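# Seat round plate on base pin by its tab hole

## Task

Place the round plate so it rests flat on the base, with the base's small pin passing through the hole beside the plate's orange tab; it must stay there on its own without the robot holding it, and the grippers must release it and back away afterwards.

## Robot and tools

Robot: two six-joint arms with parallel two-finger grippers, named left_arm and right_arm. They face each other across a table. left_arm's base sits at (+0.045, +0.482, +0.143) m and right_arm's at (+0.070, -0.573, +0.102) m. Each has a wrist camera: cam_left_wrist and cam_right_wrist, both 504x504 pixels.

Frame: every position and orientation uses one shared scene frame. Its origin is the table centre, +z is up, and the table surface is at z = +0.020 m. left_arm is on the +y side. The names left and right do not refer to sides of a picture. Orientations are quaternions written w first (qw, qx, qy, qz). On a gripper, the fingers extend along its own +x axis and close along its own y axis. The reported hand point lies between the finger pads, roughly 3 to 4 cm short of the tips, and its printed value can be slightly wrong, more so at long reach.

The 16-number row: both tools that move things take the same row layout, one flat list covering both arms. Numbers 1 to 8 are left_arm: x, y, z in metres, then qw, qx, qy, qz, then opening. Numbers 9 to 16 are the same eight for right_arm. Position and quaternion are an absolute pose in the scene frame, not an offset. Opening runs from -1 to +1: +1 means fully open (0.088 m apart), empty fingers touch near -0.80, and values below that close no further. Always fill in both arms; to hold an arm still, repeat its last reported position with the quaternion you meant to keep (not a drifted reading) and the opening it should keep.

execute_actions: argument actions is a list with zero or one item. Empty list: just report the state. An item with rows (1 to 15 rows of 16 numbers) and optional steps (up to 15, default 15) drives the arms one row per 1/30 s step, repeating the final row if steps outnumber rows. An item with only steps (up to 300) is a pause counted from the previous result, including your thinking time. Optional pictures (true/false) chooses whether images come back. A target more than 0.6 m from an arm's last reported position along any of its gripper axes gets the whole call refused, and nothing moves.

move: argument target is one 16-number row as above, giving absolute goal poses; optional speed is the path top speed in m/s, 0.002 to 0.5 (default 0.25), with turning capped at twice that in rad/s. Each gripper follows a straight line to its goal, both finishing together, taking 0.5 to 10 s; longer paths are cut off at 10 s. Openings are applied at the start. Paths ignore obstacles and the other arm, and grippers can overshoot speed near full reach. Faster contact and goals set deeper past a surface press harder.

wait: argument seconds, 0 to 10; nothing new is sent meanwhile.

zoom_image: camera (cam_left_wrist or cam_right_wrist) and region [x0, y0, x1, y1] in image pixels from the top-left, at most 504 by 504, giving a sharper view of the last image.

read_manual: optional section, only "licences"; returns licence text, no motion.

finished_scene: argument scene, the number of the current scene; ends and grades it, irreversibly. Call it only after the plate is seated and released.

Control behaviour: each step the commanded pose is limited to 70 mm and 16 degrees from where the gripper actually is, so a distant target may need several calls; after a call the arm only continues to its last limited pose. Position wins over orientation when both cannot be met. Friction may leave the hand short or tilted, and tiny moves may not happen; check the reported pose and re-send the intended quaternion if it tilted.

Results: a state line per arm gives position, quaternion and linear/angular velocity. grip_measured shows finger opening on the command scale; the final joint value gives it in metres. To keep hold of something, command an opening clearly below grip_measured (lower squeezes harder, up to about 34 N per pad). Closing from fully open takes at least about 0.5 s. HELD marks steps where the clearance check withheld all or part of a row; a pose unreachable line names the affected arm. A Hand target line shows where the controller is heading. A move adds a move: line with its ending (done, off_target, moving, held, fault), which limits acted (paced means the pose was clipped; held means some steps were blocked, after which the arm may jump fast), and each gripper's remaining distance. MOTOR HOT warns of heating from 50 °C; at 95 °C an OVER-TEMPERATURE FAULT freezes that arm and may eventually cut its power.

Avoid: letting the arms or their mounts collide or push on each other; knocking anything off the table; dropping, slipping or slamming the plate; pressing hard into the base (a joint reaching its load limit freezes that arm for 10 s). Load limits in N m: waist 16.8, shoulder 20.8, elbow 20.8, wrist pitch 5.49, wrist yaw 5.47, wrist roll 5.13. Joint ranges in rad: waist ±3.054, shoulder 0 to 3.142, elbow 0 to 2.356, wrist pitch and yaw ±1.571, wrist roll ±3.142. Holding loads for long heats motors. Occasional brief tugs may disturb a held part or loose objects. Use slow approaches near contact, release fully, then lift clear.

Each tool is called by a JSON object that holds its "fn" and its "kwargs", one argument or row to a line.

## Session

{"fn": "move", "kwargs": {
  "target": [0.0,0.12,0.42,0.612,0.354,0.354,-0.612,1, 0.1,-0.25,0.40,0.612,-0.354,0.354,0.612,1]
}}

Scene clock: 4.60 s of 4150.00 s.
left_arm: end_effector_position=(-0.0022, +0.1216, +0.4209) grip_measured=+0.988 end_effector_quat_wxyz=(+0.605, +0.358, +0.363, -0.612) end_effector_velocity=(-0.000, -0.002, -0.001) end_effector_angular_velocity=(-0.004, -0.009, -0.005) | right_arm: end_effector_position=(+0.0985, -0.2509, +0.3988) grip_measured=+0.996 end_effector_quat_wxyz=(+0.612, -0.348, +0.358, +0.614) end_effector_velocity=(-0.001, -0.003, +0.001) end_effector_angular_velocity=(-0.011, -0.003, +0.020)
Joint positions: left_arm=[ 0.273  1.605  1.782 -1.25  -0.062 -0.139  0.087] | right_arm=[-0.1    1.467  1.723 -1.305 -0.07  -0.095  0.088]
Joint velocities: left_arm=[-0.002  0.002 -0.002  0.007 -0.007  0.007 -0.   ] | right_arm=[-0.002  0.002  0.012 -0.022 -0.007 -0.022 -0.   ]
Motor temperatures (°C, as the motors report them): left_arm=[27 30 32 31 27 30] | right_arm=[30 28 30 28 28 26]
Heat: left arm: hottest elbow 32 °C (+0.0 °C/min); right arm: hottest waist 30 °C (+0.0 °C/min).
Hand target (left_arm): -0.000, +0.119, +0.420; +0.606, +0.359, +0.362, -0.611
Hand target (right_arm): +0.100, -0.249, +0.399; +0.612, -0.351, +0.357, +0.612
Off the commanded pose (left_arm): 0.003 m, 1 deg.
Off the commanded pose (right_arm): 0.002 m, 1 deg.
move: done
camera_calibration (this result's frames):
cam_left_wrist: T_world_to_cam=[[-0.999822, -0.0173267, 0.00742713, 0.00967222], [-0.0179669, 0.995104, -0.097188, -0.062418], [-0.00570681, -0.0973041, -0.995238, 0.505703], [0, 0, 0, 1]] pos_world=[0.011435, 0.111487, 0.497156]
cam_right_wrist: T_world_to_cam=[[0.998147, -0.012143, -0.0596294, -0.0631116], [-0.0220641, -0.985427, -0.168661, -0.152739], [-0.0567123, 0.169665, -0.983869, 0.515973], [0, 0, 0, 1]] pos_world=[0.0888867, -0.238822, 0.478126]

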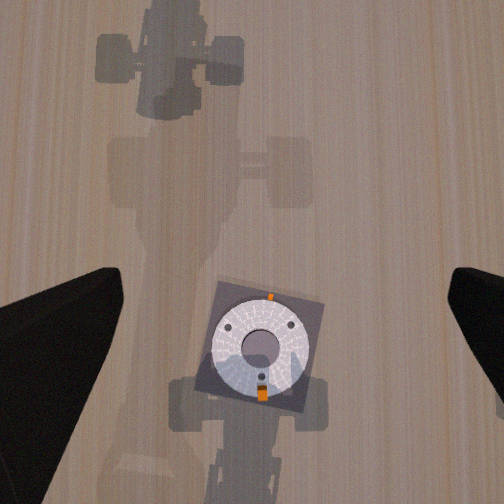

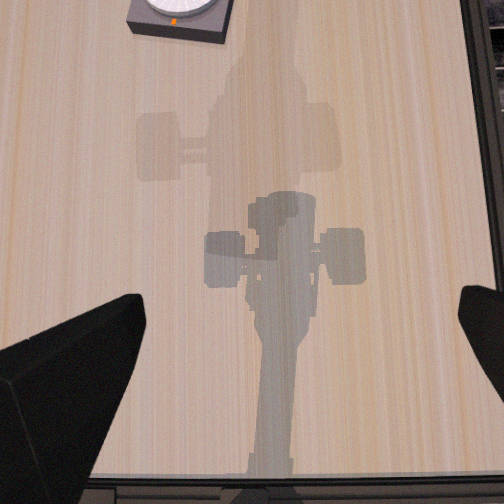

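{"fn": "move", "kwargs": {
  "target": [0.0,0.20,0.26,0.5,0.5,0.5,-0.5,-0.2, 0.0,-0.02,0.16,0.683,-0.183,0.183,0.683,1]
}}

Scene clock: 10.30 s of 4150.00 s.
left_arm: end_effector_position=(+0.0012, +0.2001, +0.2655) grip_measured=-0.200 end_effector_quat_wxyz=(+0.503, +0.497, +0.495, -0.505) end_effector_velocity=(+0.001, +0.003, -0.001) end_effector_angular_velocity=(+0.011, -0.009, +0.005) | right_arm: end_effector_position=(+0.0011, -0.0241, +0.1640) grip_measured=+0.996 end_effector_quat_wxyz=(+0.682, -0.184, +0.180, +0.685) end_effector_velocity=(+0.001, -0.004, -0.019) end_effector_angular_velocity=(-0.041, -0.022, +0.015)
Joint positions: left_arm=[ 0.274  1.615  1.27  -1.211 -0.002 -0.152  0.029] | right_arm=[0.183 2.15  1.258 0.367 0.138 0.075 0.088]
Joint velocities: left_arm=[-0.002 -0.002 -0.007 -0.007 -0.007 -0.007 -0.   ] | right_arm=[-0.002  0.027 -0.007 -0.007 -0.007 -0.022 -0.   ]
Motor temperatures (°C, as the motors report them): left_arm=[27 31 33 32 27 30] | right_arm=[30 29 30 28 28 26]
Heat: left arm: hottest elbow 33 °C (+11.7 °C/min); right arm: hottest waist 30 °C (+0.0 °C/min).
Hand target (left_arm): +0.001, +0.202, +0.261; +0.499, +0.500, +0.500, -0.501
Hand target (right_arm): -0.000, -0.022, +0.159; +0.682, -0.184, +0.182, +0.684
Off the commanded pose (left_arm): 0.006 m, 1 deg.
Off the commanded pose (right_arm): 0.006 m, 0 deg.
After step 90, 0.67 s passed at rest.
move: done
camera_calibration (this result's frames):
cam_left_wrist: T_world_to_cam=[[-0.999803, -0.0136409, -0.0144279, 0.0206029], [-0.0180936, 0.925172, 0.379116, -0.267965], [0.00817677, 0.379303, -0.925237, 0.244683], [0, 0, 0, 1]] pos_world=[0.0137497, 0.155386, 0.328277]
cam_right_wrist: T_world_to_cam=[[0.998926, 0.0221185, -0.040713, 0.0205818], [-0.00908898, -0.768081, -0.640288, 0.111616], [-0.0454331, 0.639971, -0.767055, 0.216739], [0, 0, 0, 1]] pos_world=[-0.00969812, -0.0534319, 0.238555]

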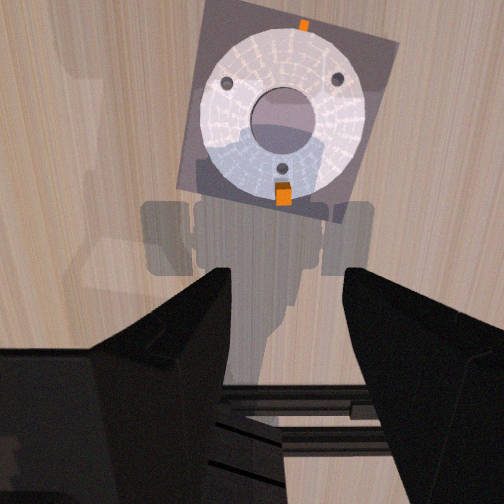

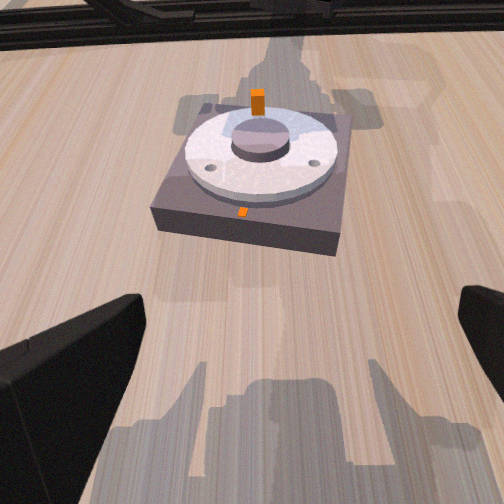

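{"fn": "move", "kwargs": {
  "target": [-0.006,0.221,0.118,0.478,0.521,0.478,-0.521,-0.2, 0.0,-0.02,0.16,0.683,-0.183,0.183,0.683,1],
  "speed": 0.15
}}

Scene clock: 20.03 s of 4150.00 s.
left_arm: end_effector_position=(-0.0050, +0.2188, +0.1224) grip_measured=-0.200 end_effector_quat_wxyz=(+0.483, +0.515, +0.477, -0.523) end_effector_velocity=(-0.002, +0.004, -0.004) end_effector_angular_velocity=(+0.013, +0.005, -0.000) | right_arm: end_effector_position=(+0.0009, -0.0219, +0.1647) grip_measured=+0.996 end_effector_quat_wxyz=(+0.682, -0.182, +0.179, +0.685) end_effector_velocity=(+0.003, -0.002, -0.003) end_effector_angular_velocity=(-0.011, -0.025, +0.002)
Joint positions: left_arm=[ 0.24   1.775  0.827 -0.608 -0.001 -0.111  0.029] | right_arm=[0.183 2.156 1.267 0.367 0.138 0.077 0.088]
Joint velocities: left_arm=[-0.007  0.007 -0.012  0.007  0.007 -0.007 -0.   ] | right_arm=[-0.002 -0.002 -0.007 -0.007  0.007 -0.022 -0.   ]
Motor temperatures (°C, as the motors report them): left_arm=[27 32 33 31 27 30] | right_arm=[30 32 32 29 28 26]
Heat: left arm: hottest elbow 33 °C (+6.0 °C/min); right arm: hottest shoulder 32 °C (+6.0 °C/min).
Hand target (left_arm): -0.006, +0.222, +0.118; +0.478, +0.521, +0.478, -0.521
Hand target (right_arm): +0.000, -0.020, +0.160; +0.683, -0.183, +0.183, +0.683
Off the commanded pose (left_arm): 0.005 m, 1 deg.
Off the commanded pose (right_arm): 0.005 m, 0 deg.
After step 90, 5.23 s passed at rest.
move: done
camera_calibration (this result's frames):
cam_left_wrist: T_world_to_cam=[[-0.998047, 0.0607084, -0.0146942, -0.00365603], [0.0506052, 0.923807, 0.379499, -0.230585], [0.0366134, 0.378014, -0.925075, 0.105692], [0, 0, 0, 1]] pos_world=[0.00415015, 0.173285, 0.185227]
cam_right_wrist: T_world_to_cam=[[0.998881, 0.0206739, -0.0425255, 0.0210666], [-0.0115371, -0.765612, -0.643199, 0.114259], [-0.0458554, 0.64297, -0.764517, 0.215548], [0, 0, 0, 1]] pos_world=[-0.00984081, -0.0515489, 0.239177]

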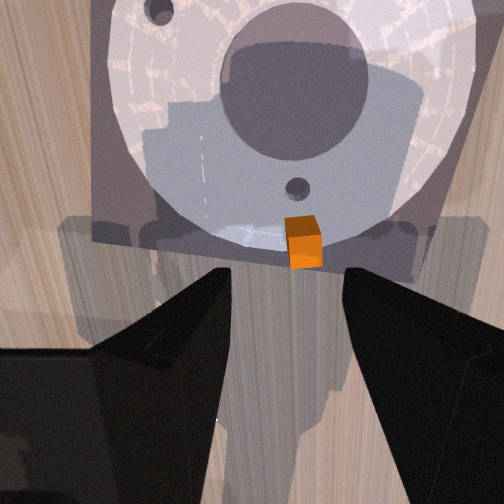

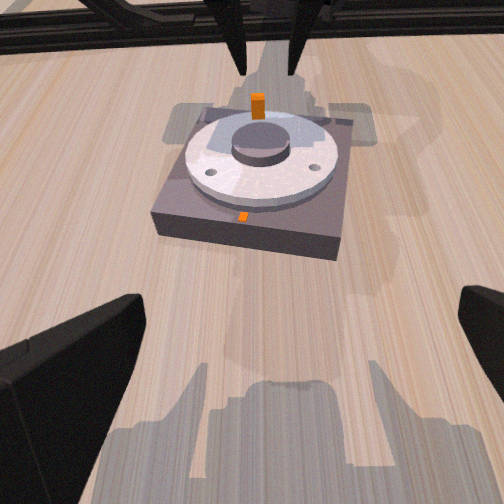

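{"fn": "move", "kwargs": {
  "target": [-0.012,0.211,0.112,0.478,0.521,0.478,-0.521,-0.2, 0.0,-0.02,0.16,0.683,-0.183,0.183,0.683,1],
  "speed": 0.04
}}

{"fn": "zoom_image", "kwargs": {
  "camera": "cam_right_wrist",
  "region": [150, 30, 370, 210]
}}

Scene clock: 24.23 s of 4150.00 s.
left_arm: end_effector_position=(-0.0102, +0.2128, +0.1134) grip_measured=-0.200 end_effector_quat_wxyz=(+0.479, +0.521, +0.477, -0.521) end_effector_velocity=(+0.000, -0.000, -0.001) end_effector_angular_velocity=(+0.006, -0.009, +0.020) | right_arm: end_effector_position=(+0.0007, -0.0219, +0.1647) grip_measured=+0.996 end_effector_quat_wxyz=(+0.683, -0.182, +0.179, +0.685) end_effector_velocity=(+0.001, -0.003, -0.004) end_effector_angular_velocity=(-0.022, -0.006, +0.008)
Joint positions: left_arm=[ 0.225  1.833  0.854 -0.592 -0.001 -0.118  0.029] | right_arm=[0.183 2.156 1.267 0.367 0.139 0.077 0.088]
Joint velocities: left_arm=[-0.002  0.007  0.007 -0.007 -0.007 -0.022 -0.   ] | right_arm=[-0.002 -0.002 -0.002 -0.022 -0.007 -0.007 -0.   ]
Motor temperatures (°C, as the motors report them): left_arm=[27 32 33 31 27 30] | right_arm=[30 33 32 30 28 26]
Heat: left arm: hottest elbow 33 °C (+5.0 °C/min); right arm: hottest shoulder 33 °C (+7.4 °C/min).
Hand target (left_arm): -0.012, +0.211, +0.112; +0.478, +0.521, +0.478, -0.521
Hand target (right_arm): -0.000, -0.020, +0.160; +0.683, -0.183, +0.183, +0.683
Off the commanded pose (left_arm): 0.003 m, 0 deg.
Off the commanded pose (right_arm): 0.005 m, 0 deg.
After step 90, 0.43 s passed at rest.
move: done
camera_calibration (this result's frames):
cam_left_wrist: T_world_to_cam=[[-0.997515, 0.0685246, -0.0164004, -0.0100879], [0.0566463, 0.918349, 0.391697, -0.221517], [0.0419021, 0.389794, -0.919948, 0.0967223], [0, 0, 0, 1]] pos_world=[-0.0015676, 0.166419, 0.175582]
cam_right_wrist: T_world_to_cam=[[0.998878, 0.0205377, -0.0426688, 0.0212501], [-0.0117351, -0.765591, -0.64322, 0.114273], [-0.0458772, 0.642999, -0.764491, 0.21546], [0, 0, 0, 1]] pos_world=[-0.0100006, -0.0514908, 0.239126]

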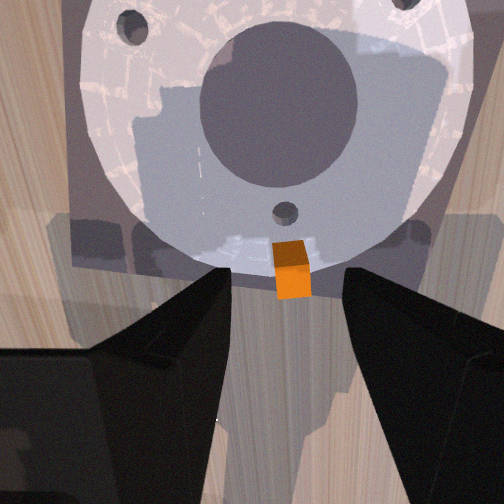

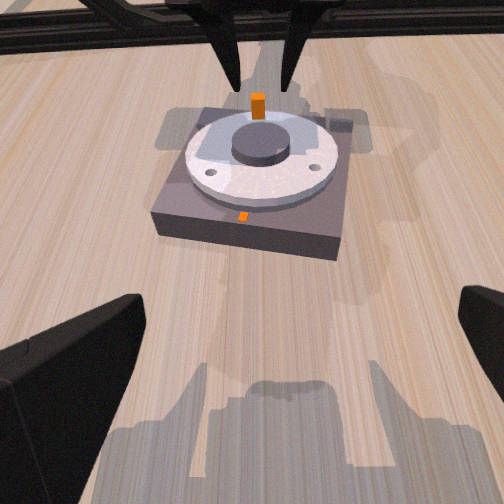

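Region (150, 30, 370, 210) of cam_right_wrist's 504x504 image, scaled by 2.291, with more detail than that image has; it fills the top 412 rows of this view, and the rest is white.

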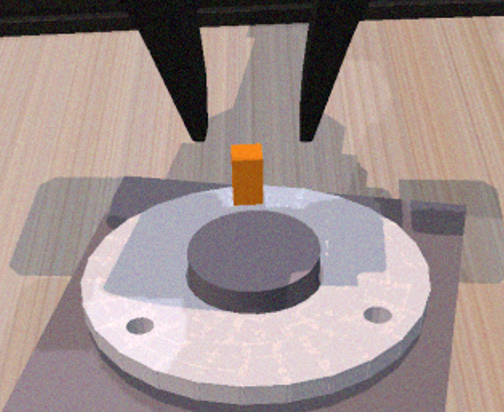

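{"fn": "move", "kwargs": {
  "target": [-0.013,0.209,0.097,0.478,0.521,0.478,-0.521,-0.2, 0.0,-0.02,0.16,0.683,-0.183,0.183,0.683,1],
  "speed": 0.04
}}

{"fn": "zoom_image", "kwargs": {
  "camera": "cam_right_wrist",
  "region": [150, 30, 370, 210]
}}

Scene clock: 26.90 s of 4150.00 s.
left_arm: end_effector_position=(-0.0120, +0.2067, +0.1005) grip_measured=-0.200 end_effector_quat_wxyz=(+0.481, +0.518, +0.476, -0.524) end_effector_velocity=(-0.001, -0.002, -0.000) end_effector_angular_velocity=(-0.009, -0.006, +0.000) | right_arm: end_effector_position=(+0.0007, -0.0218, +0.1646) grip_measured=+0.996 end_effector_quat_wxyz=(+0.683, -0.182, +0.179, +0.685) end_effector_velocity=(+0.001, -0.003, -0.004) end_effector_angular_velocity=(-0.022, -0.006, +0.008)
Joint positions: left_arm=[ 0.224  1.883  0.855 -0.532 -0.001 -0.12   0.029] | right_arm=[0.183 2.156 1.268 0.367 0.139 0.077 0.088]
Joint velocities: left_arm=[-0.007  0.002  0.002  0.007 -0.007 -0.007 -0.   ] | right_arm=[-0.002 -0.002 -0.002 -0.022 -0.007 -0.007 -0.   ]
Motor temperatures (°C, as the motors report them): left_arm=[27 32 33 31 27 30] | right_arm=[30 34 32 30 28 26]
Heat: left arm: hottest elbow 33 °C (+4.5 °C/min); right arm: hottest shoulder 34 °C (+8.9 °C/min).
Hand target (left_arm): -0.013, +0.209, +0.097; +0.478, +0.521, +0.478, -0.521
Hand target (right_arm): +0.000, -0.020, +0.160; +0.683, -0.183, +0.183, +0.683
Off the commanded pose (left_arm): 0.004 m, 1 deg.
Off the commanded pose (right_arm): 0.005 m, 0 deg.
move: done
camera_calibration (this result's frames):
cam_left_wrist: T_world_to_cam=[[-0.997573, 0.0679914, -0.0150363, -0.0117087], [0.057082, 0.922131, 0.382644, -0.210668], [0.039882, 0.380857, -0.923773, 0.089508], [0, 0, 0, 1]] pos_world=[-0.00322468, 0.16097, 0.16312]
cam_right_wrist: T_world_to_cam=[[0.998878, 0.0205377, -0.0426688, 0.0212596], [-0.0117351, -0.765591, -0.64322, 0.1143], [-0.0458772, 0.642999, -0.764491, 0.215363], [0, 0, 0, 1]] pos_world=[-0.0100142, -0.0514079, 0.239071]

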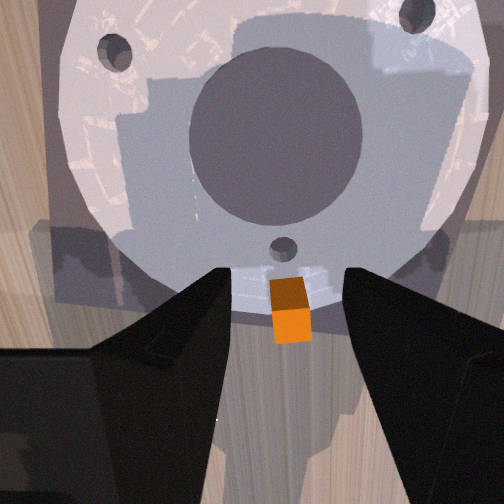

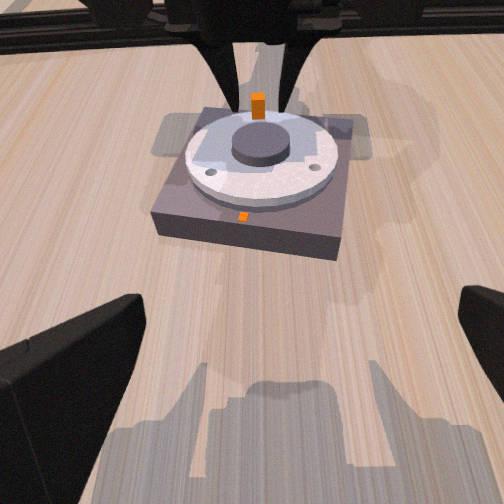

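Region (150, 30, 370, 210) of cam_right_wrist's 504x504 image, scaled by 2.291, with more detail than that image has; it fills the top 412 rows of this view, and the rest is white.

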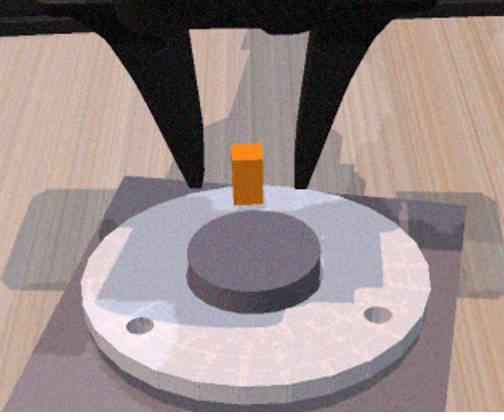

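{"fn": "move", "kwargs": {
  "target": [-0.035,0.203,0.100,0.593,0.385,0.593,-0.385,-0.45, 0.0,-0.02,0.16,0.683,-0.183,0.183,0.683,1],
  "speed": 0.1
}}

Scene clock: 33.30 s of 4150.00 s.
left_arm: end_effector_position=(-0.0315, +0.2015, +0.1023) grip_measured=-0.449 end_effector_quat_wxyz=(+0.597, +0.382, +0.590, -0.387) end_effector_velocity=(-0.001, +0.003, +0.000) end_effector_angular_velocity=(+0.009, +0.005, +0.019) | right_arm: end_effector_position=(+0.0007, -0.0216, +0.1645) grip_measured=+0.996 end_effector_quat_wxyz=(+0.683, -0.181, +0.180, +0.685) end_effector_velocity=(+0.000, -0.001, -0.001) end_effector_angular_velocity=(-0.008, -0.004, +0.008)
Joint positions: left_arm=[ 0.158  1.907  0.9   -0.553 -0.008 -0.693  0.017] | right_arm=[0.183 2.157 1.268 0.367 0.139 0.077 0.088]
Joint velocities: left_arm=[-0.002 -0.002 -0.002 -0.007  0.007 -0.022 -0.   ] | right_arm=[-0.002 -0.002 -0.002 -0.007 -0.007 -0.007 -0.   ]
Motor temperatures (°C, as the motors report them): left_arm=[27 33 33 31 27 30] | right_arm=[30 35 33 30 28 26]
Heat: left arm: hottest shoulder 33 °C (+3.6 °C/min); right arm: hottest shoulder 35 °C (+9.0 °C/min).
Hand target (left_arm): -0.035, +0.203, +0.100; +0.593, +0.385, +0.593, -0.385
Hand target (right_arm): +0.000, -0.020, +0.160; +0.683, -0.183, +0.183, +0.683
Off the commanded pose (left_arm): 0.004 m, 1 deg.
Off the commanded pose (right_arm): 0.005 m, 0 deg.
After step 90, 0.57 s passed at rest.
move: done
camera_calibration (this result's frames):
cam_left_wrist: T_world_to_cam=[[-0.905089, -0.424988, -0.0141216, 0.0713727], [-0.397947, 0.834862, 0.380322, -0.201922], [-0.149843, 0.349845, -0.924746, 0.0943773], [0, 0, 0, 1]] pos_world=[-0.00161366, 0.165892, 0.165078]
cam_right_wrist: T_world_to_cam=[[0.998868, 0.0203496, -0.0430002, 0.0213291], [-0.0120926, -0.76559, -0.643216, 0.114354], [-0.0460097, 0.643007, -0.764477, 0.215168], [0, 0, 0, 1]] pos_world=[-0.0100223, -0.0512402, 0.238963]

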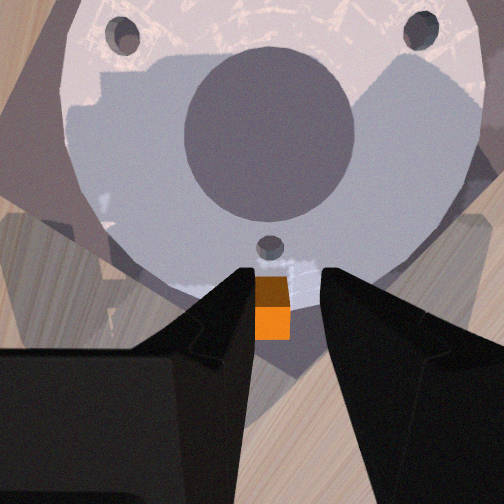

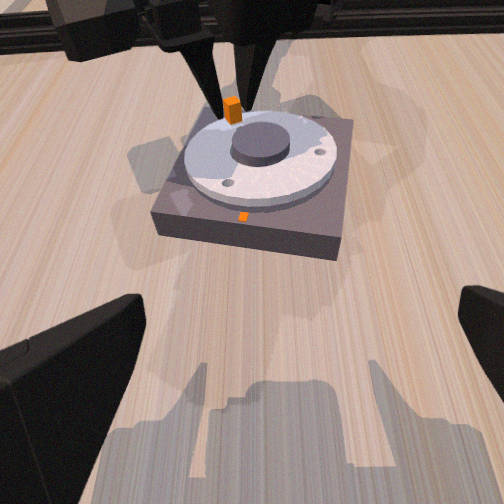

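{"fn": "move", "kwargs": {
  "target": [-0.054,0.184,0.101,0.674,0.213,0.674,-0.213,-0.45, 0.0,-0.02,0.16,0.683,-0.183,0.183,0.683,1],
  "speed": 0.1
}}

Scene clock: 38.13 s of 4150.00 s.
left_arm: end_effector_position=(-0.0473, +0.1836, +0.1030) grip_measured=-0.449 end_effector_quat_wxyz=(+0.680, +0.209, +0.670, -0.212) end_effector_velocity=(+0.001, +0.003, +0.001) end_effector_angular_velocity=(+0.004, -0.009, +0.020) | right_arm: end_effector_position=(+0.0007, -0.0215, +0.1645) grip_measured=+0.996 end_effector_quat_wxyz=(+0.683, -0.181, +0.180, +0.685) end_effector_velocity=(+0.000, +0.000, +0.002) end_effector_angular_velocity=(+0.007, -0.002, +0.008)
Joint positions: left_arm=[ 0.122  1.974  1.006 -0.598 -0.014 -1.273  0.017] | right_arm=[0.183 2.157 1.269 0.367 0.139 0.077 0.088]
Joint velocities: left_arm=[-0.002 -0.007 -0.007 -0.007 -0.007 -0.022 -0.   ] | right_arm=[-0.002 -0.002 -0.002  0.007 -0.007 -0.007 -0.   ]
Motor temperatures (°C, as the motors report them): left_arm=[27 33 34 31 27 30] | right_arm=[30 36 33 31 28 26]
Heat: left arm: hottest elbow 34 °C (+4.7 °C/min); right arm: hottest shoulder 36 °C (+9.4 °C/min).
Hand target (left_arm): -0.054, +0.184, +0.101; +0.674, +0.213, +0.674, -0.213
Hand target (right_arm): +0.000, -0.020, +0.160; +0.683, -0.183, +0.183, +0.683
Off the commanded pose (left_arm): 0.007 m, 1 deg.
Off the commanded pose (right_arm): 0.005 m, 0 deg.
move: done
camera_calibration (this result's frames):
cam_left_wrist: T_world_to_cam=[[-0.554154, -0.832274, -0.0152683, 0.141009], [-0.773427, 0.508016, 0.379118, -0.151158], [-0.307773, 0.221898, -0.925222, 0.114936], [0, 0, 0, 1]] pos_world=[-0.00339474, 0.168645, 0.165801]
cam_right_wrist: T_world_to_cam=[[0.998868, 0.0203496, -0.0430002, 0.0213386], [-0.0120926, -0.76559, -0.643216, 0.114382], [-0.0460097, 0.643007, -0.764477, 0.215072], [0, 0, 0, 1]] pos_world=[-0.0100358, -0.0511574, 0.238907]

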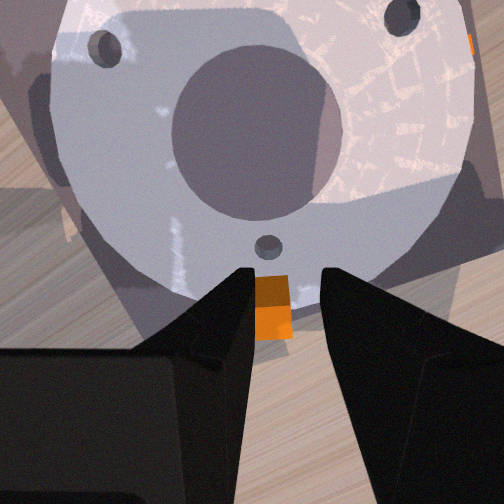

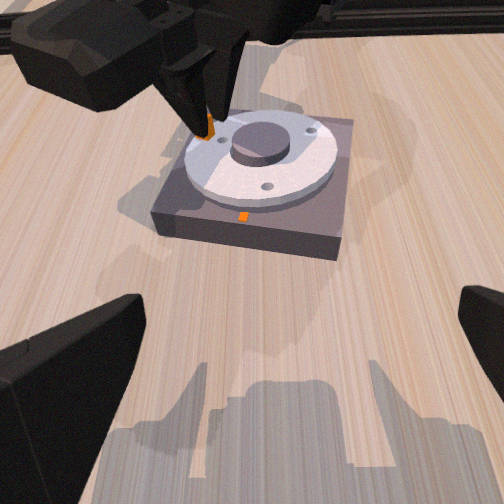

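{"fn": "move", "kwargs": {
  "target": [-0.057,0.159,0.103,0.707,0.025,0.707,-0.025,-0.45, 0.0,-0.02,0.16,0.683,-0.183,0.183,0.683,1],
  "speed": 0.1
}}

Scene clock: 43.17 s of 4150.00 s.
left_arm: end_effector_position=(-0.0500, +0.1632, +0.1042) grip_measured=-0.448 end_effector_quat_wxyz=(-0.714, -0.027, -0.700, +0.022) end_effector_velocity=(+0.004, -0.002, +0.000) end_effector_angular_velocity=(-0.014, -0.019, +0.010) | right_arm: end_effector_position=(+0.0006, -0.0214, +0.1643) grip_measured=+0.996 end_effector_quat_wxyz=(+0.683, -0.182, +0.180, +0.685) end_effector_velocity=(+0.000, -0.001, -0.001) end_effector_angular_velocity=(-0.008, -0.004, +0.008)
Joint positions: left_arm=[ 0.132  2.042  1.119 -0.66  -0.017 -1.8    0.017] | right_arm=[0.183 2.158 1.269 0.367 0.139 0.077 0.088]
Joint velocities: left_arm=[ 0.002 -0.002 -0.002  0.007 -0.022 -0.007 -0.   ] | right_arm=[-0.002 -0.002 -0.002 -0.007 -0.007 -0.007 -0.   ]
Motor temperatures (°C, as the motors report them): left_arm=[27 34 34 31 27 30] | right_arm=[30 37 33 31 28 26]
Heat: left arm: hottest shoulder 34 °C (+4.2 °C/min); right arm: hottest shoulder 37 °C (+9.7 °C/min).
Hand target (left_arm): -0.057, +0.159, +0.103; +0.707, +0.025, +0.707, -0.025
Hand target (right_arm): +0.000, -0.020, +0.160; +0.683, -0.183, +0.183, +0.683
Off the commanded pose (left_arm): 0.008 m, 1 deg.
Off the commanded pose (right_arm): 0.005 m, 0 deg.
move: done
camera_calibration (this result's frames):
cam_left_wrist: T_world_to_cam=[[-0.0513996, -0.998428, -0.0223325, 0.175526], [-0.926389, 0.0393141, 0.374509, -0.0739911], [-0.373042, 0.0399382, -0.926954, 0.146386], [0, 0, 0, 1]] pos_world=[-0.00491447, 0.172312, 0.167323]
cam_right_wrist: T_world_to_cam=[[0.99887, 0.0203334, -0.0429462, 0.0213394], [-0.0120529, -0.765832, -0.642928, 0.114307], [-0.0459625, 0.642719, -0.764722, 0.214884], [0, 0, 0, 1]] pos_world=[-0.0100609, -0.0510046, 0.238734]

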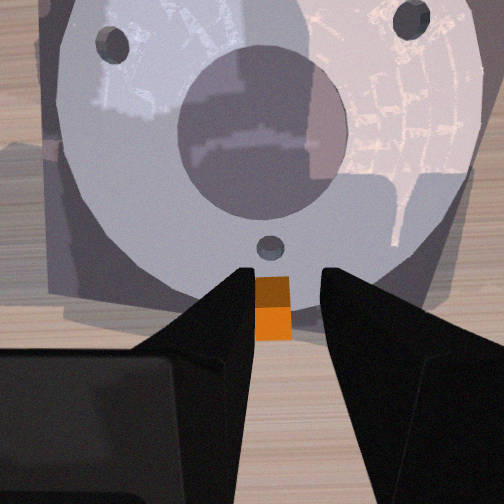

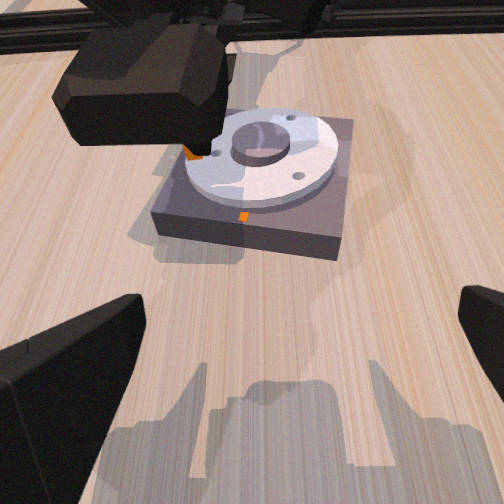

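{"fn": "move", "kwargs": {
  "target": [-0.042,0.137,0.105,0.688,-0.165,0.688,0.165,-0.45, 0.0,-0.02,0.16,0.683,-0.183,0.183,0.683,1],
  "speed": 0.1
}}

Scene clock: 49.00 s of 4150.00 s.
left_arm: end_effector_position=(-0.0404, +0.1426, +0.1057) grip_measured=-0.449 end_effector_quat_wxyz=(-0.691, +0.159, -0.685, -0.166) end_effector_velocity=(-0.001, +0.003, +0.000) end_effector_angular_velocity=(+0.009, +0.005, +0.005) | right_arm: end_effector_position=(+0.0006, -0.0213, +0.1642) grip_measured=+0.996 end_effector_quat_wxyz=(+0.683, -0.181, +0.180, +0.685) end_effector_velocity=(-0.004, -0.001, -0.001) end_effector_angular_velocity=(-0.010, +0.023, +0.026)
Joint positions: left_arm=[ 0.18   2.091  1.207 -0.699 -0.004 -2.283  0.017] | right_arm=[0.183 2.159 1.27  0.367 0.139 0.078 0.088]
Joint velocities: left_arm=[-0.002 -0.002 -0.002 -0.007  0.007 -0.007 -0.   ] | right_arm=[-0.002 -0.002 -0.002 -0.007 -0.037  0.007  0.   ]
Motor temperatures (°C, as the motors report them): left_arm=[27 35 35 31 27 30] | right_arm=[30 38 34 31 28 26]
Heat: left arm: hottest shoulder 35 °C (+4.9 °C/min); right arm: hottest shoulder 38 °C (+9.8 °C/min).
Hand target (left_arm): -0.042, +0.137, +0.105; +0.687, -0.165, +0.688, +0.165
Hand target (right_arm): +0.000, -0.020, +0.160; +0.683, -0.183, +0.183, +0.683
Off the commanded pose (left_arm): 0.006 m, 1 deg.
Off the commanded pose (right_arm): 0.004 m, 0 deg.
move: done
camera_calibration (this result's frames):
cam_left_wrist: T_world_to_cam=[[0.462579, -0.886321, -0.0213586, 0.160198], [-0.815426, -0.434788, 0.382152, 0.0063853], [-0.347996, -0.159359, -0.923853, 0.181217], [0, 0, 0, 1]] pos_world=[-0.00583482, 0.173642, 0.168399]
cam_right_wrist: T_world_to_cam=[[0.99886, 0.0201452, -0.0432775, 0.0213992], [-0.0124105, -0.76583, -0.642923, 0.114333], [-0.046095, 0.642727, -0.764707, 0.214786], [0, 0, 0, 1]] pos_world=[-0.0100553, -0.0509198, 0.238682]

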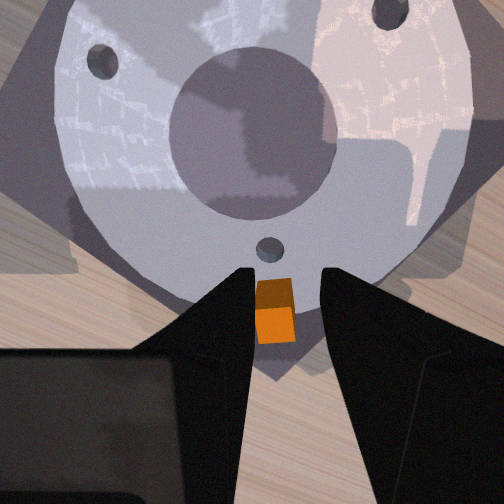

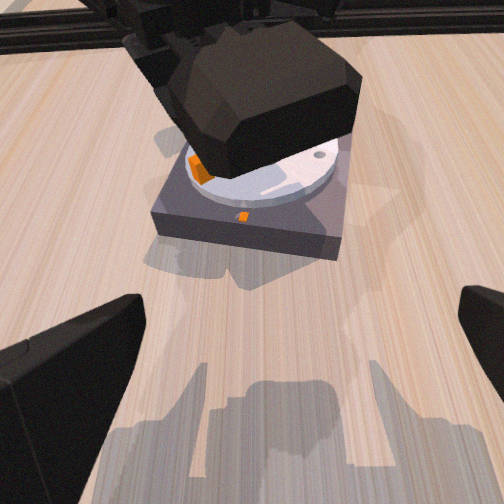

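{"fn": "move", "kwargs": {
  "target": [-0.025,0.128,0.107,0.641,-0.299,0.641,0.299,-0.45, 0.0,-0.02,0.16,0.683,-0.183,0.183,0.683,1],
  "speed": 0.1
}}

Scene clock: 54.80 s of 4150.00 s.
left_arm: end_effector_position=(-0.0256, +0.1333, +0.1075) grip_measured=-0.449 end_effector_quat_wxyz=(-0.645, +0.293, -0.640, -0.298) end_effector_velocity=(+0.003, +0.002, +0.000) end_effector_angular_velocity=(+0.003, -0.023, +0.005) | right_arm: end_effector_position=(+0.0004, -0.0212, +0.1641) grip_measured=+0.996 end_effector_quat_wxyz=(+0.683, -0.181, +0.180, +0.685) end_effector_velocity=(+0.002, +0.000, +0.002) end_effector_angular_velocity=(+0.008, -0.022, +0.002)
Joint positions: left_arm=[ 0.229  2.103  1.236 -0.714 -0.    -2.634  0.017] | right_arm=[0.184 2.159 1.271 0.367 0.139 0.078 0.088]
Joint velocities: left_arm=[-0.002 -0.002 -0.002 -0.007 -0.022 -0.007 -0.   ] | right_arm=[-0.002 -0.002 -0.002  0.007  0.007 -0.022 -0.   ]
Motor temperatures (°C, as the motors report them): left_arm=[27 36 35 31 27 30] | right_arm=[30 39 34 31 28 26]
Heat: left arm: hottest shoulder 36 °C (+5.5 °C/min); right arm: hottest shoulder 39 °C (+9.9 °C/min).
Hand target (left_arm): -0.025, +0.128, +0.107; +0.641, -0.299, +0.641, +0.299
Hand target (right_arm): -0.000, -0.020, +0.160; +0.683, -0.183, +0.183, +0.683
Off the commanded pose (left_arm): 0.005 m, 1 deg.
Off the commanded pose (right_arm): 0.004 m, 0 deg.
After step 90, 0.43 s passed at rest.
move: done
camera_calibration (this result's frames):
cam_left_wrist: T_world_to_cam=[[0.770606, -0.637011, -0.0195764, 0.119597], [-0.582471, -0.716429, 0.384002, 0.0570427], [-0.258638, -0.284512, -0.923125, 0.20551], [0, 0, 0, 1]] pos_world=[-0.00578405, 0.175522, 0.170148]
cam_right_wrist: T_world_to_cam=[[0.998856, 0.020009, -0.0434207, 0.0215924], [-0.0126084, -0.765809, -0.642944, 0.114374], [-0.0461167, 0.642757, -0.764681, 0.214601], [0, 0, 0, 1]] pos_world=[-0.010229, -0.0507793, 0.238575]

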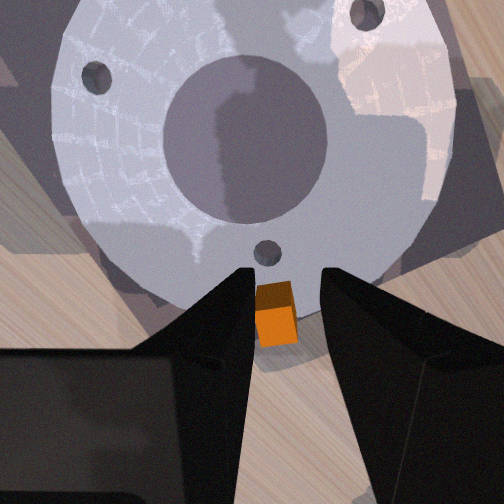

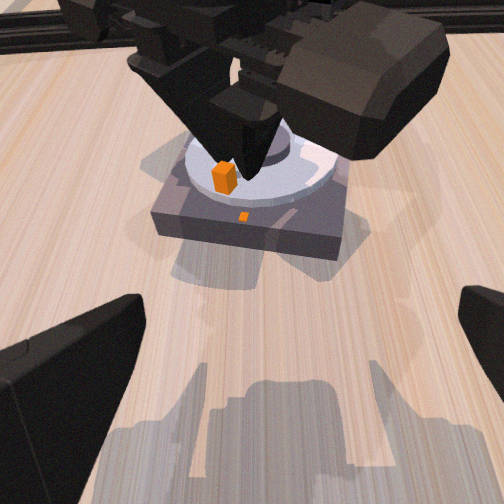

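{"fn": "move", "kwargs": {
  "target": [-0.014,0.124,0.107,0.586,-0.395,0.586,0.395,-0.45, 0.0,-0.02,0.16,0.683,-0.183,0.183,0.683,1],
  "speed": 0.05
}}

Scene clock: 61.10 s of 4150.00 s.
left_arm: end_effector_position=(-0.0144, +0.1298, +0.1068) grip_measured=-0.450 end_effector_quat_wxyz=(-0.591, +0.389, -0.585, -0.396) end_effector_velocity=(+0.001, +0.003, -0.001) end_effector_angular_velocity=(+0.011, -0.010, +0.019) | right_arm: end_effector_position=(+0.0004, -0.0211, +0.1641) grip_measured=+0.996 end_effector_quat_wxyz=(+0.683, -0.181, +0.180, +0.685) end_effector_velocity=(+0.001, -0.003, -0.006) end_effector_angular_velocity=(-0.027, -0.007, +0.008)
Joint positions: left_arm=[ 0.262  2.111  1.245 -0.718  0.001 -2.915  0.017] | right_arm=[0.184 2.16  1.271 0.367 0.139 0.078 0.088]
Joint velocities: left_arm=[-0.002  0.002 -0.002 -0.007 -0.007 -0.022 -0.   ] | right_arm=[-0.002  0.002 -0.002 -0.022 -0.007 -0.007  0.   ]
Motor temperatures (°C, as the motors report them): left_arm=[27 37 35 31 27 30] | right_arm=[30 40 34 32 28 26]
Heat: left arm: hottest shoulder 37 °C (+5.1 °C/min); right arm: hottest shoulder 40 °C (+10.2 °C/min).
Hand target (left_arm): -0.014, +0.124, +0.107; +0.586, -0.395, +0.587, +0.395
Hand target (right_arm): +0.000, -0.020, +0.160; +0.683, -0.183, +0.183, +0.683
Off the commanded pose (left_arm): 0.006 m, 1 deg.
Off the commanded pose (right_arm): 0.004 m, 0 deg.
move: done
camera_calibration (this result's frames):
cam_left_wrist: T_world_to_cam=[[0.929837, -0.367487, -0.0188739, 0.0759997], [-0.333122, -0.862454, 0.381055, 0.0842013], [-0.156311, -0.348032, -0.92436, 0.216608], [0, 0, 0, 1]] pos_world=[-0.00875977, 0.175935, 0.169573]
cam_right_wrist: T_world_to_cam=[[0.998856, 0.020009, -0.0434207, 0.0216019], [-0.0126084, -0.765809, -0.642944, 0.114401], [-0.0461167, 0.642757, -0.764681, 0.214504], [0, 0, 0, 1]] pos_world=[-0.0102426, -0.0506967, 0.238519]

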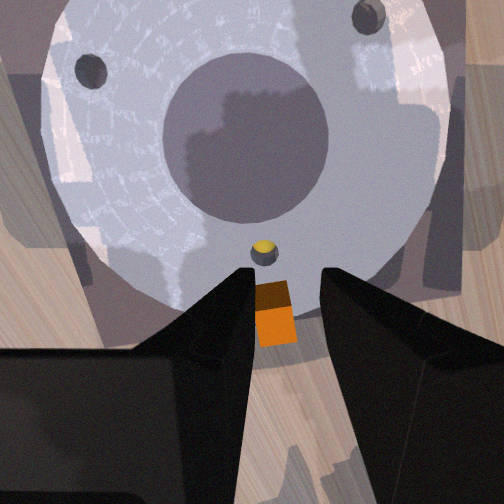

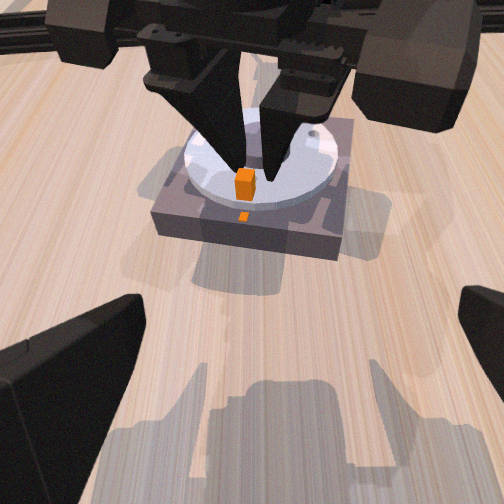

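{"fn": "move", "kwargs": {
  "target": [-0.0175,0.131,0.107,0.586,-0.395,0.586,0.395,-0.3, 0.0,-0.02,0.16,0.683,-0.183,0.183,0.683,1],
  "speed": 0.03
}}

Scene clock: 63.60 s of 4150.00 s.
left_arm: end_effector_position=(-0.0158, +0.1303, +0.1046) grip_measured=-0.300 end_effector_quat_wxyz=(-0.589, +0.394, -0.584, -0.396) end_effector_velocity=(+0.001, +0.002, -0.002) end_effector_angular_velocity=(+0.001, -0.008, +0.005) | right_arm: end_effector_position=(+0.0004, -0.0210, +0.1640) grip_measured=+0.996 end_effector_quat_wxyz=(+0.683, -0.181, +0.180, +0.685) end_effector_velocity=(-0.001, -0.003, -0.005) end_effector_angular_velocity=(-0.033, -0.013, +0.027)
Joint positions: left_arm=[ 0.257  2.111  1.236 -0.702 -0.002 -2.929  0.024] | right_arm=[0.184 2.16  1.271 0.367 0.139 0.078 0.088]
Joint velocities: left_arm=[-0.002 -0.002 -0.012  0.007 -0.007 -0.007  0.   ] | right_arm=[-0.002 -0.002  0.002 -0.037 -0.022 -0.022 -0.   ]
Motor temperatures (°C, as the motors report them): left_arm=[27 37 35 31 27 30] | right_arm=[30 40 34 32 28 26]
Heat: left arm: hottest shoulder 37 °C (+5.0 °C/min); right arm: hottest shoulder 40 °C (+10.1 °C/min).
Hand target (left_arm): -0.017, +0.131, +0.107; +0.586, -0.395, +0.586, +0.395
Hand target (right_arm): +0.000, -0.020, +0.160; +0.683, -0.183, +0.183, +0.683
Off the commanded pose (left_arm): 0.003 m, 0 deg.
Off the commanded pose (right_arm): 0.004 m, 0 deg.
move: done
camera_calibration (this result's frames):
cam_left_wrist: T_world_to_cam=[[0.933193, -0.359095, -0.0142188, 0.075834], [-0.326234, -0.863064, 0.385607, 0.0846615], [-0.150741, -0.355207, -0.922554, 0.215383], [0, 0, 0, 1]] pos_world=[-0.0106812, 0.176805, 0.167135]
cam_right_wrist: T_world_to_cam=[[0.998856, 0.020009, -0.0434207, 0.0216114], [-0.0126084, -0.765809, -0.642944, 0.114428], [-0.0461167, 0.642757, -0.764681, 0.214408], [0, 0, 0, 1]] pos_world=[-0.0102562, -0.050614, 0.238463]

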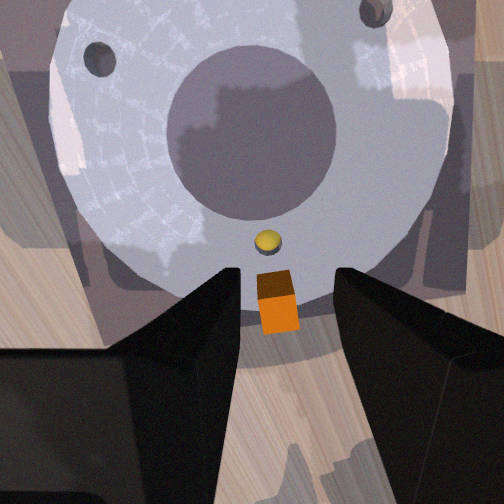

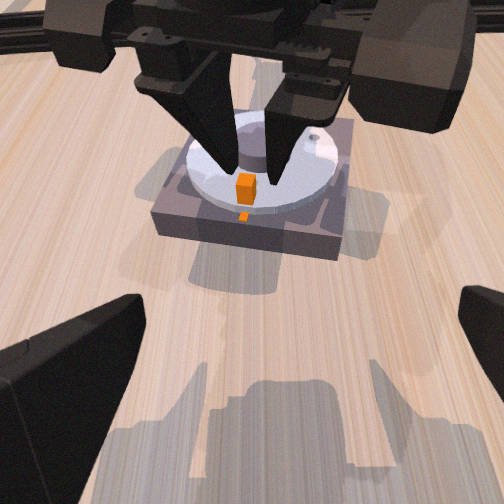

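The plate has dropped onto the pin. Lifting clear now.

{"fn": "move", "kwargs": {
  "target": [-0.0175,0.131,0.23,0.586,-0.395,0.586,0.395,-0.3, 0.0,-0.02,0.16,0.683,-0.183,0.183,0.683,1],
  "speed": 0.1
}}

{"fn": "zoom_image", "kwargs": {
  "camera": "cam_right_wrist",
  "region": [130, 80, 380, 280]
}}

Scene clock: 67.27 s of 4150.00 s.
left_arm: end_effector_position=(-0.0158, +0.1312, +0.2252) grip_measured=-0.300 end_effector_quat_wxyz=(-0.590, +0.393, -0.583, -0.398) end_effector_velocity=(-0.001, +0.005, +0.004) end_effector_angular_velocity=(+0.020, -0.011, +0.015) | right_arm: end_effector_position=(+0.0004, -0.0209, +0.1640) grip_measured=+0.996 end_effector_quat_wxyz=(+0.683, -0.181, +0.180, +0.685) end_effector_velocity=(+0.000, -0.001, -0.001) end_effector_angular_velocity=(-0.008, -0.004, +0.008)
Joint positions: left_arm=[ 0.256  1.926  1.485 -1.142 -0.002 -2.93   0.024] | right_arm=[0.184 2.161 1.272 0.367 0.139 0.079 0.088]
Joint velocities: left_arm=[-0.007 -0.002  0.012 -0.037 -0.007 -0.022 -0.   ] | right_arm=[-0.002 -0.002 -0.002 -0.007 -0.007 -0.007 -0.   ]
Motor temperatures (°C, as the motors report them): left_arm=[27 38 35 31 27 30] | right_arm=[30 40 34 32 28 26]
Heat: left arm: hottest shoulder 38 °C (+5.1 °C/min); right arm: hottest shoulder 40 °C (+10.2 °C/min).
Hand target (left_arm): -0.018, +0.130, +0.230; +0.586, -0.395, +0.586, +0.395
Hand target (right_arm): +0.000, -0.020, +0.160; +0.683, -0.183, +0.183, +0.683
Off the commanded pose (left_arm): 0.005 m, 1 deg.
Off the commanded pose (right_arm): 0.004 m, 0 deg.
move: done
camera_calibration (this result's frames):
cam_left_wrist: T_world_to_cam=[[0.933342, -0.358668, -0.0151682, 0.078024], [-0.326234, -0.86506, 0.381107, 0.0402903], [-0.149812, -0.350755, -0.924406, 0.326774], [0, 0, 0, 1]] pos_world=[-0.0107242, 0.177456, 0.2879]
cam_right_wrist: T_world_to_cam=[[0.998846, 0.0198208, -0.0437521, 0.0216713], [-0.012966, -0.765807, -0.642939, 0.114455], [-0.0462492, 0.642765, -0.764666, 0.214309], [0, 0, 0, 1]] pos_world=[-0.0102506, -0.0505294, 0.238411]

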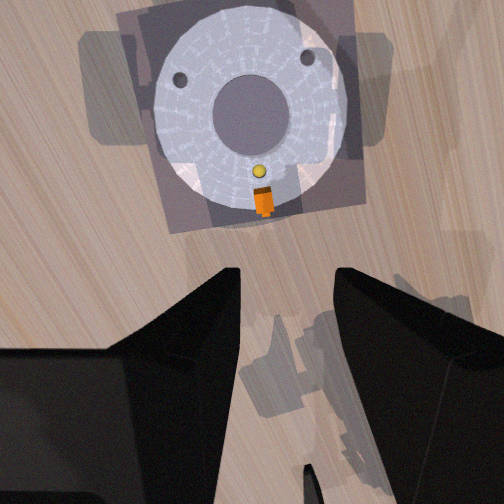

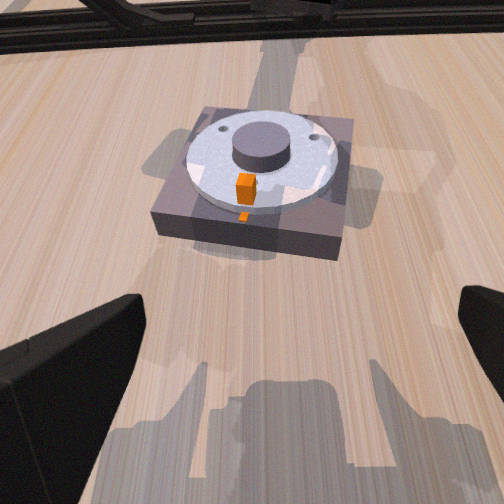

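Region (130, 80, 380, 280) of cam_right_wrist's 504x504 image, scaled by 2.016, with more detail than that image has; it fills the top 403 rows of this view, and the rest is white.

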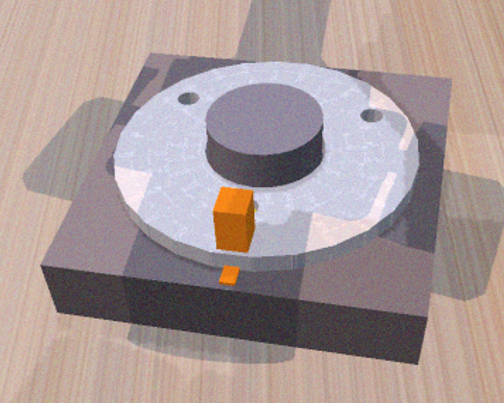

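{"fn": "finished_scene", "kwargs": {
  "scene": 2
}}

The scene is finished: the task was done.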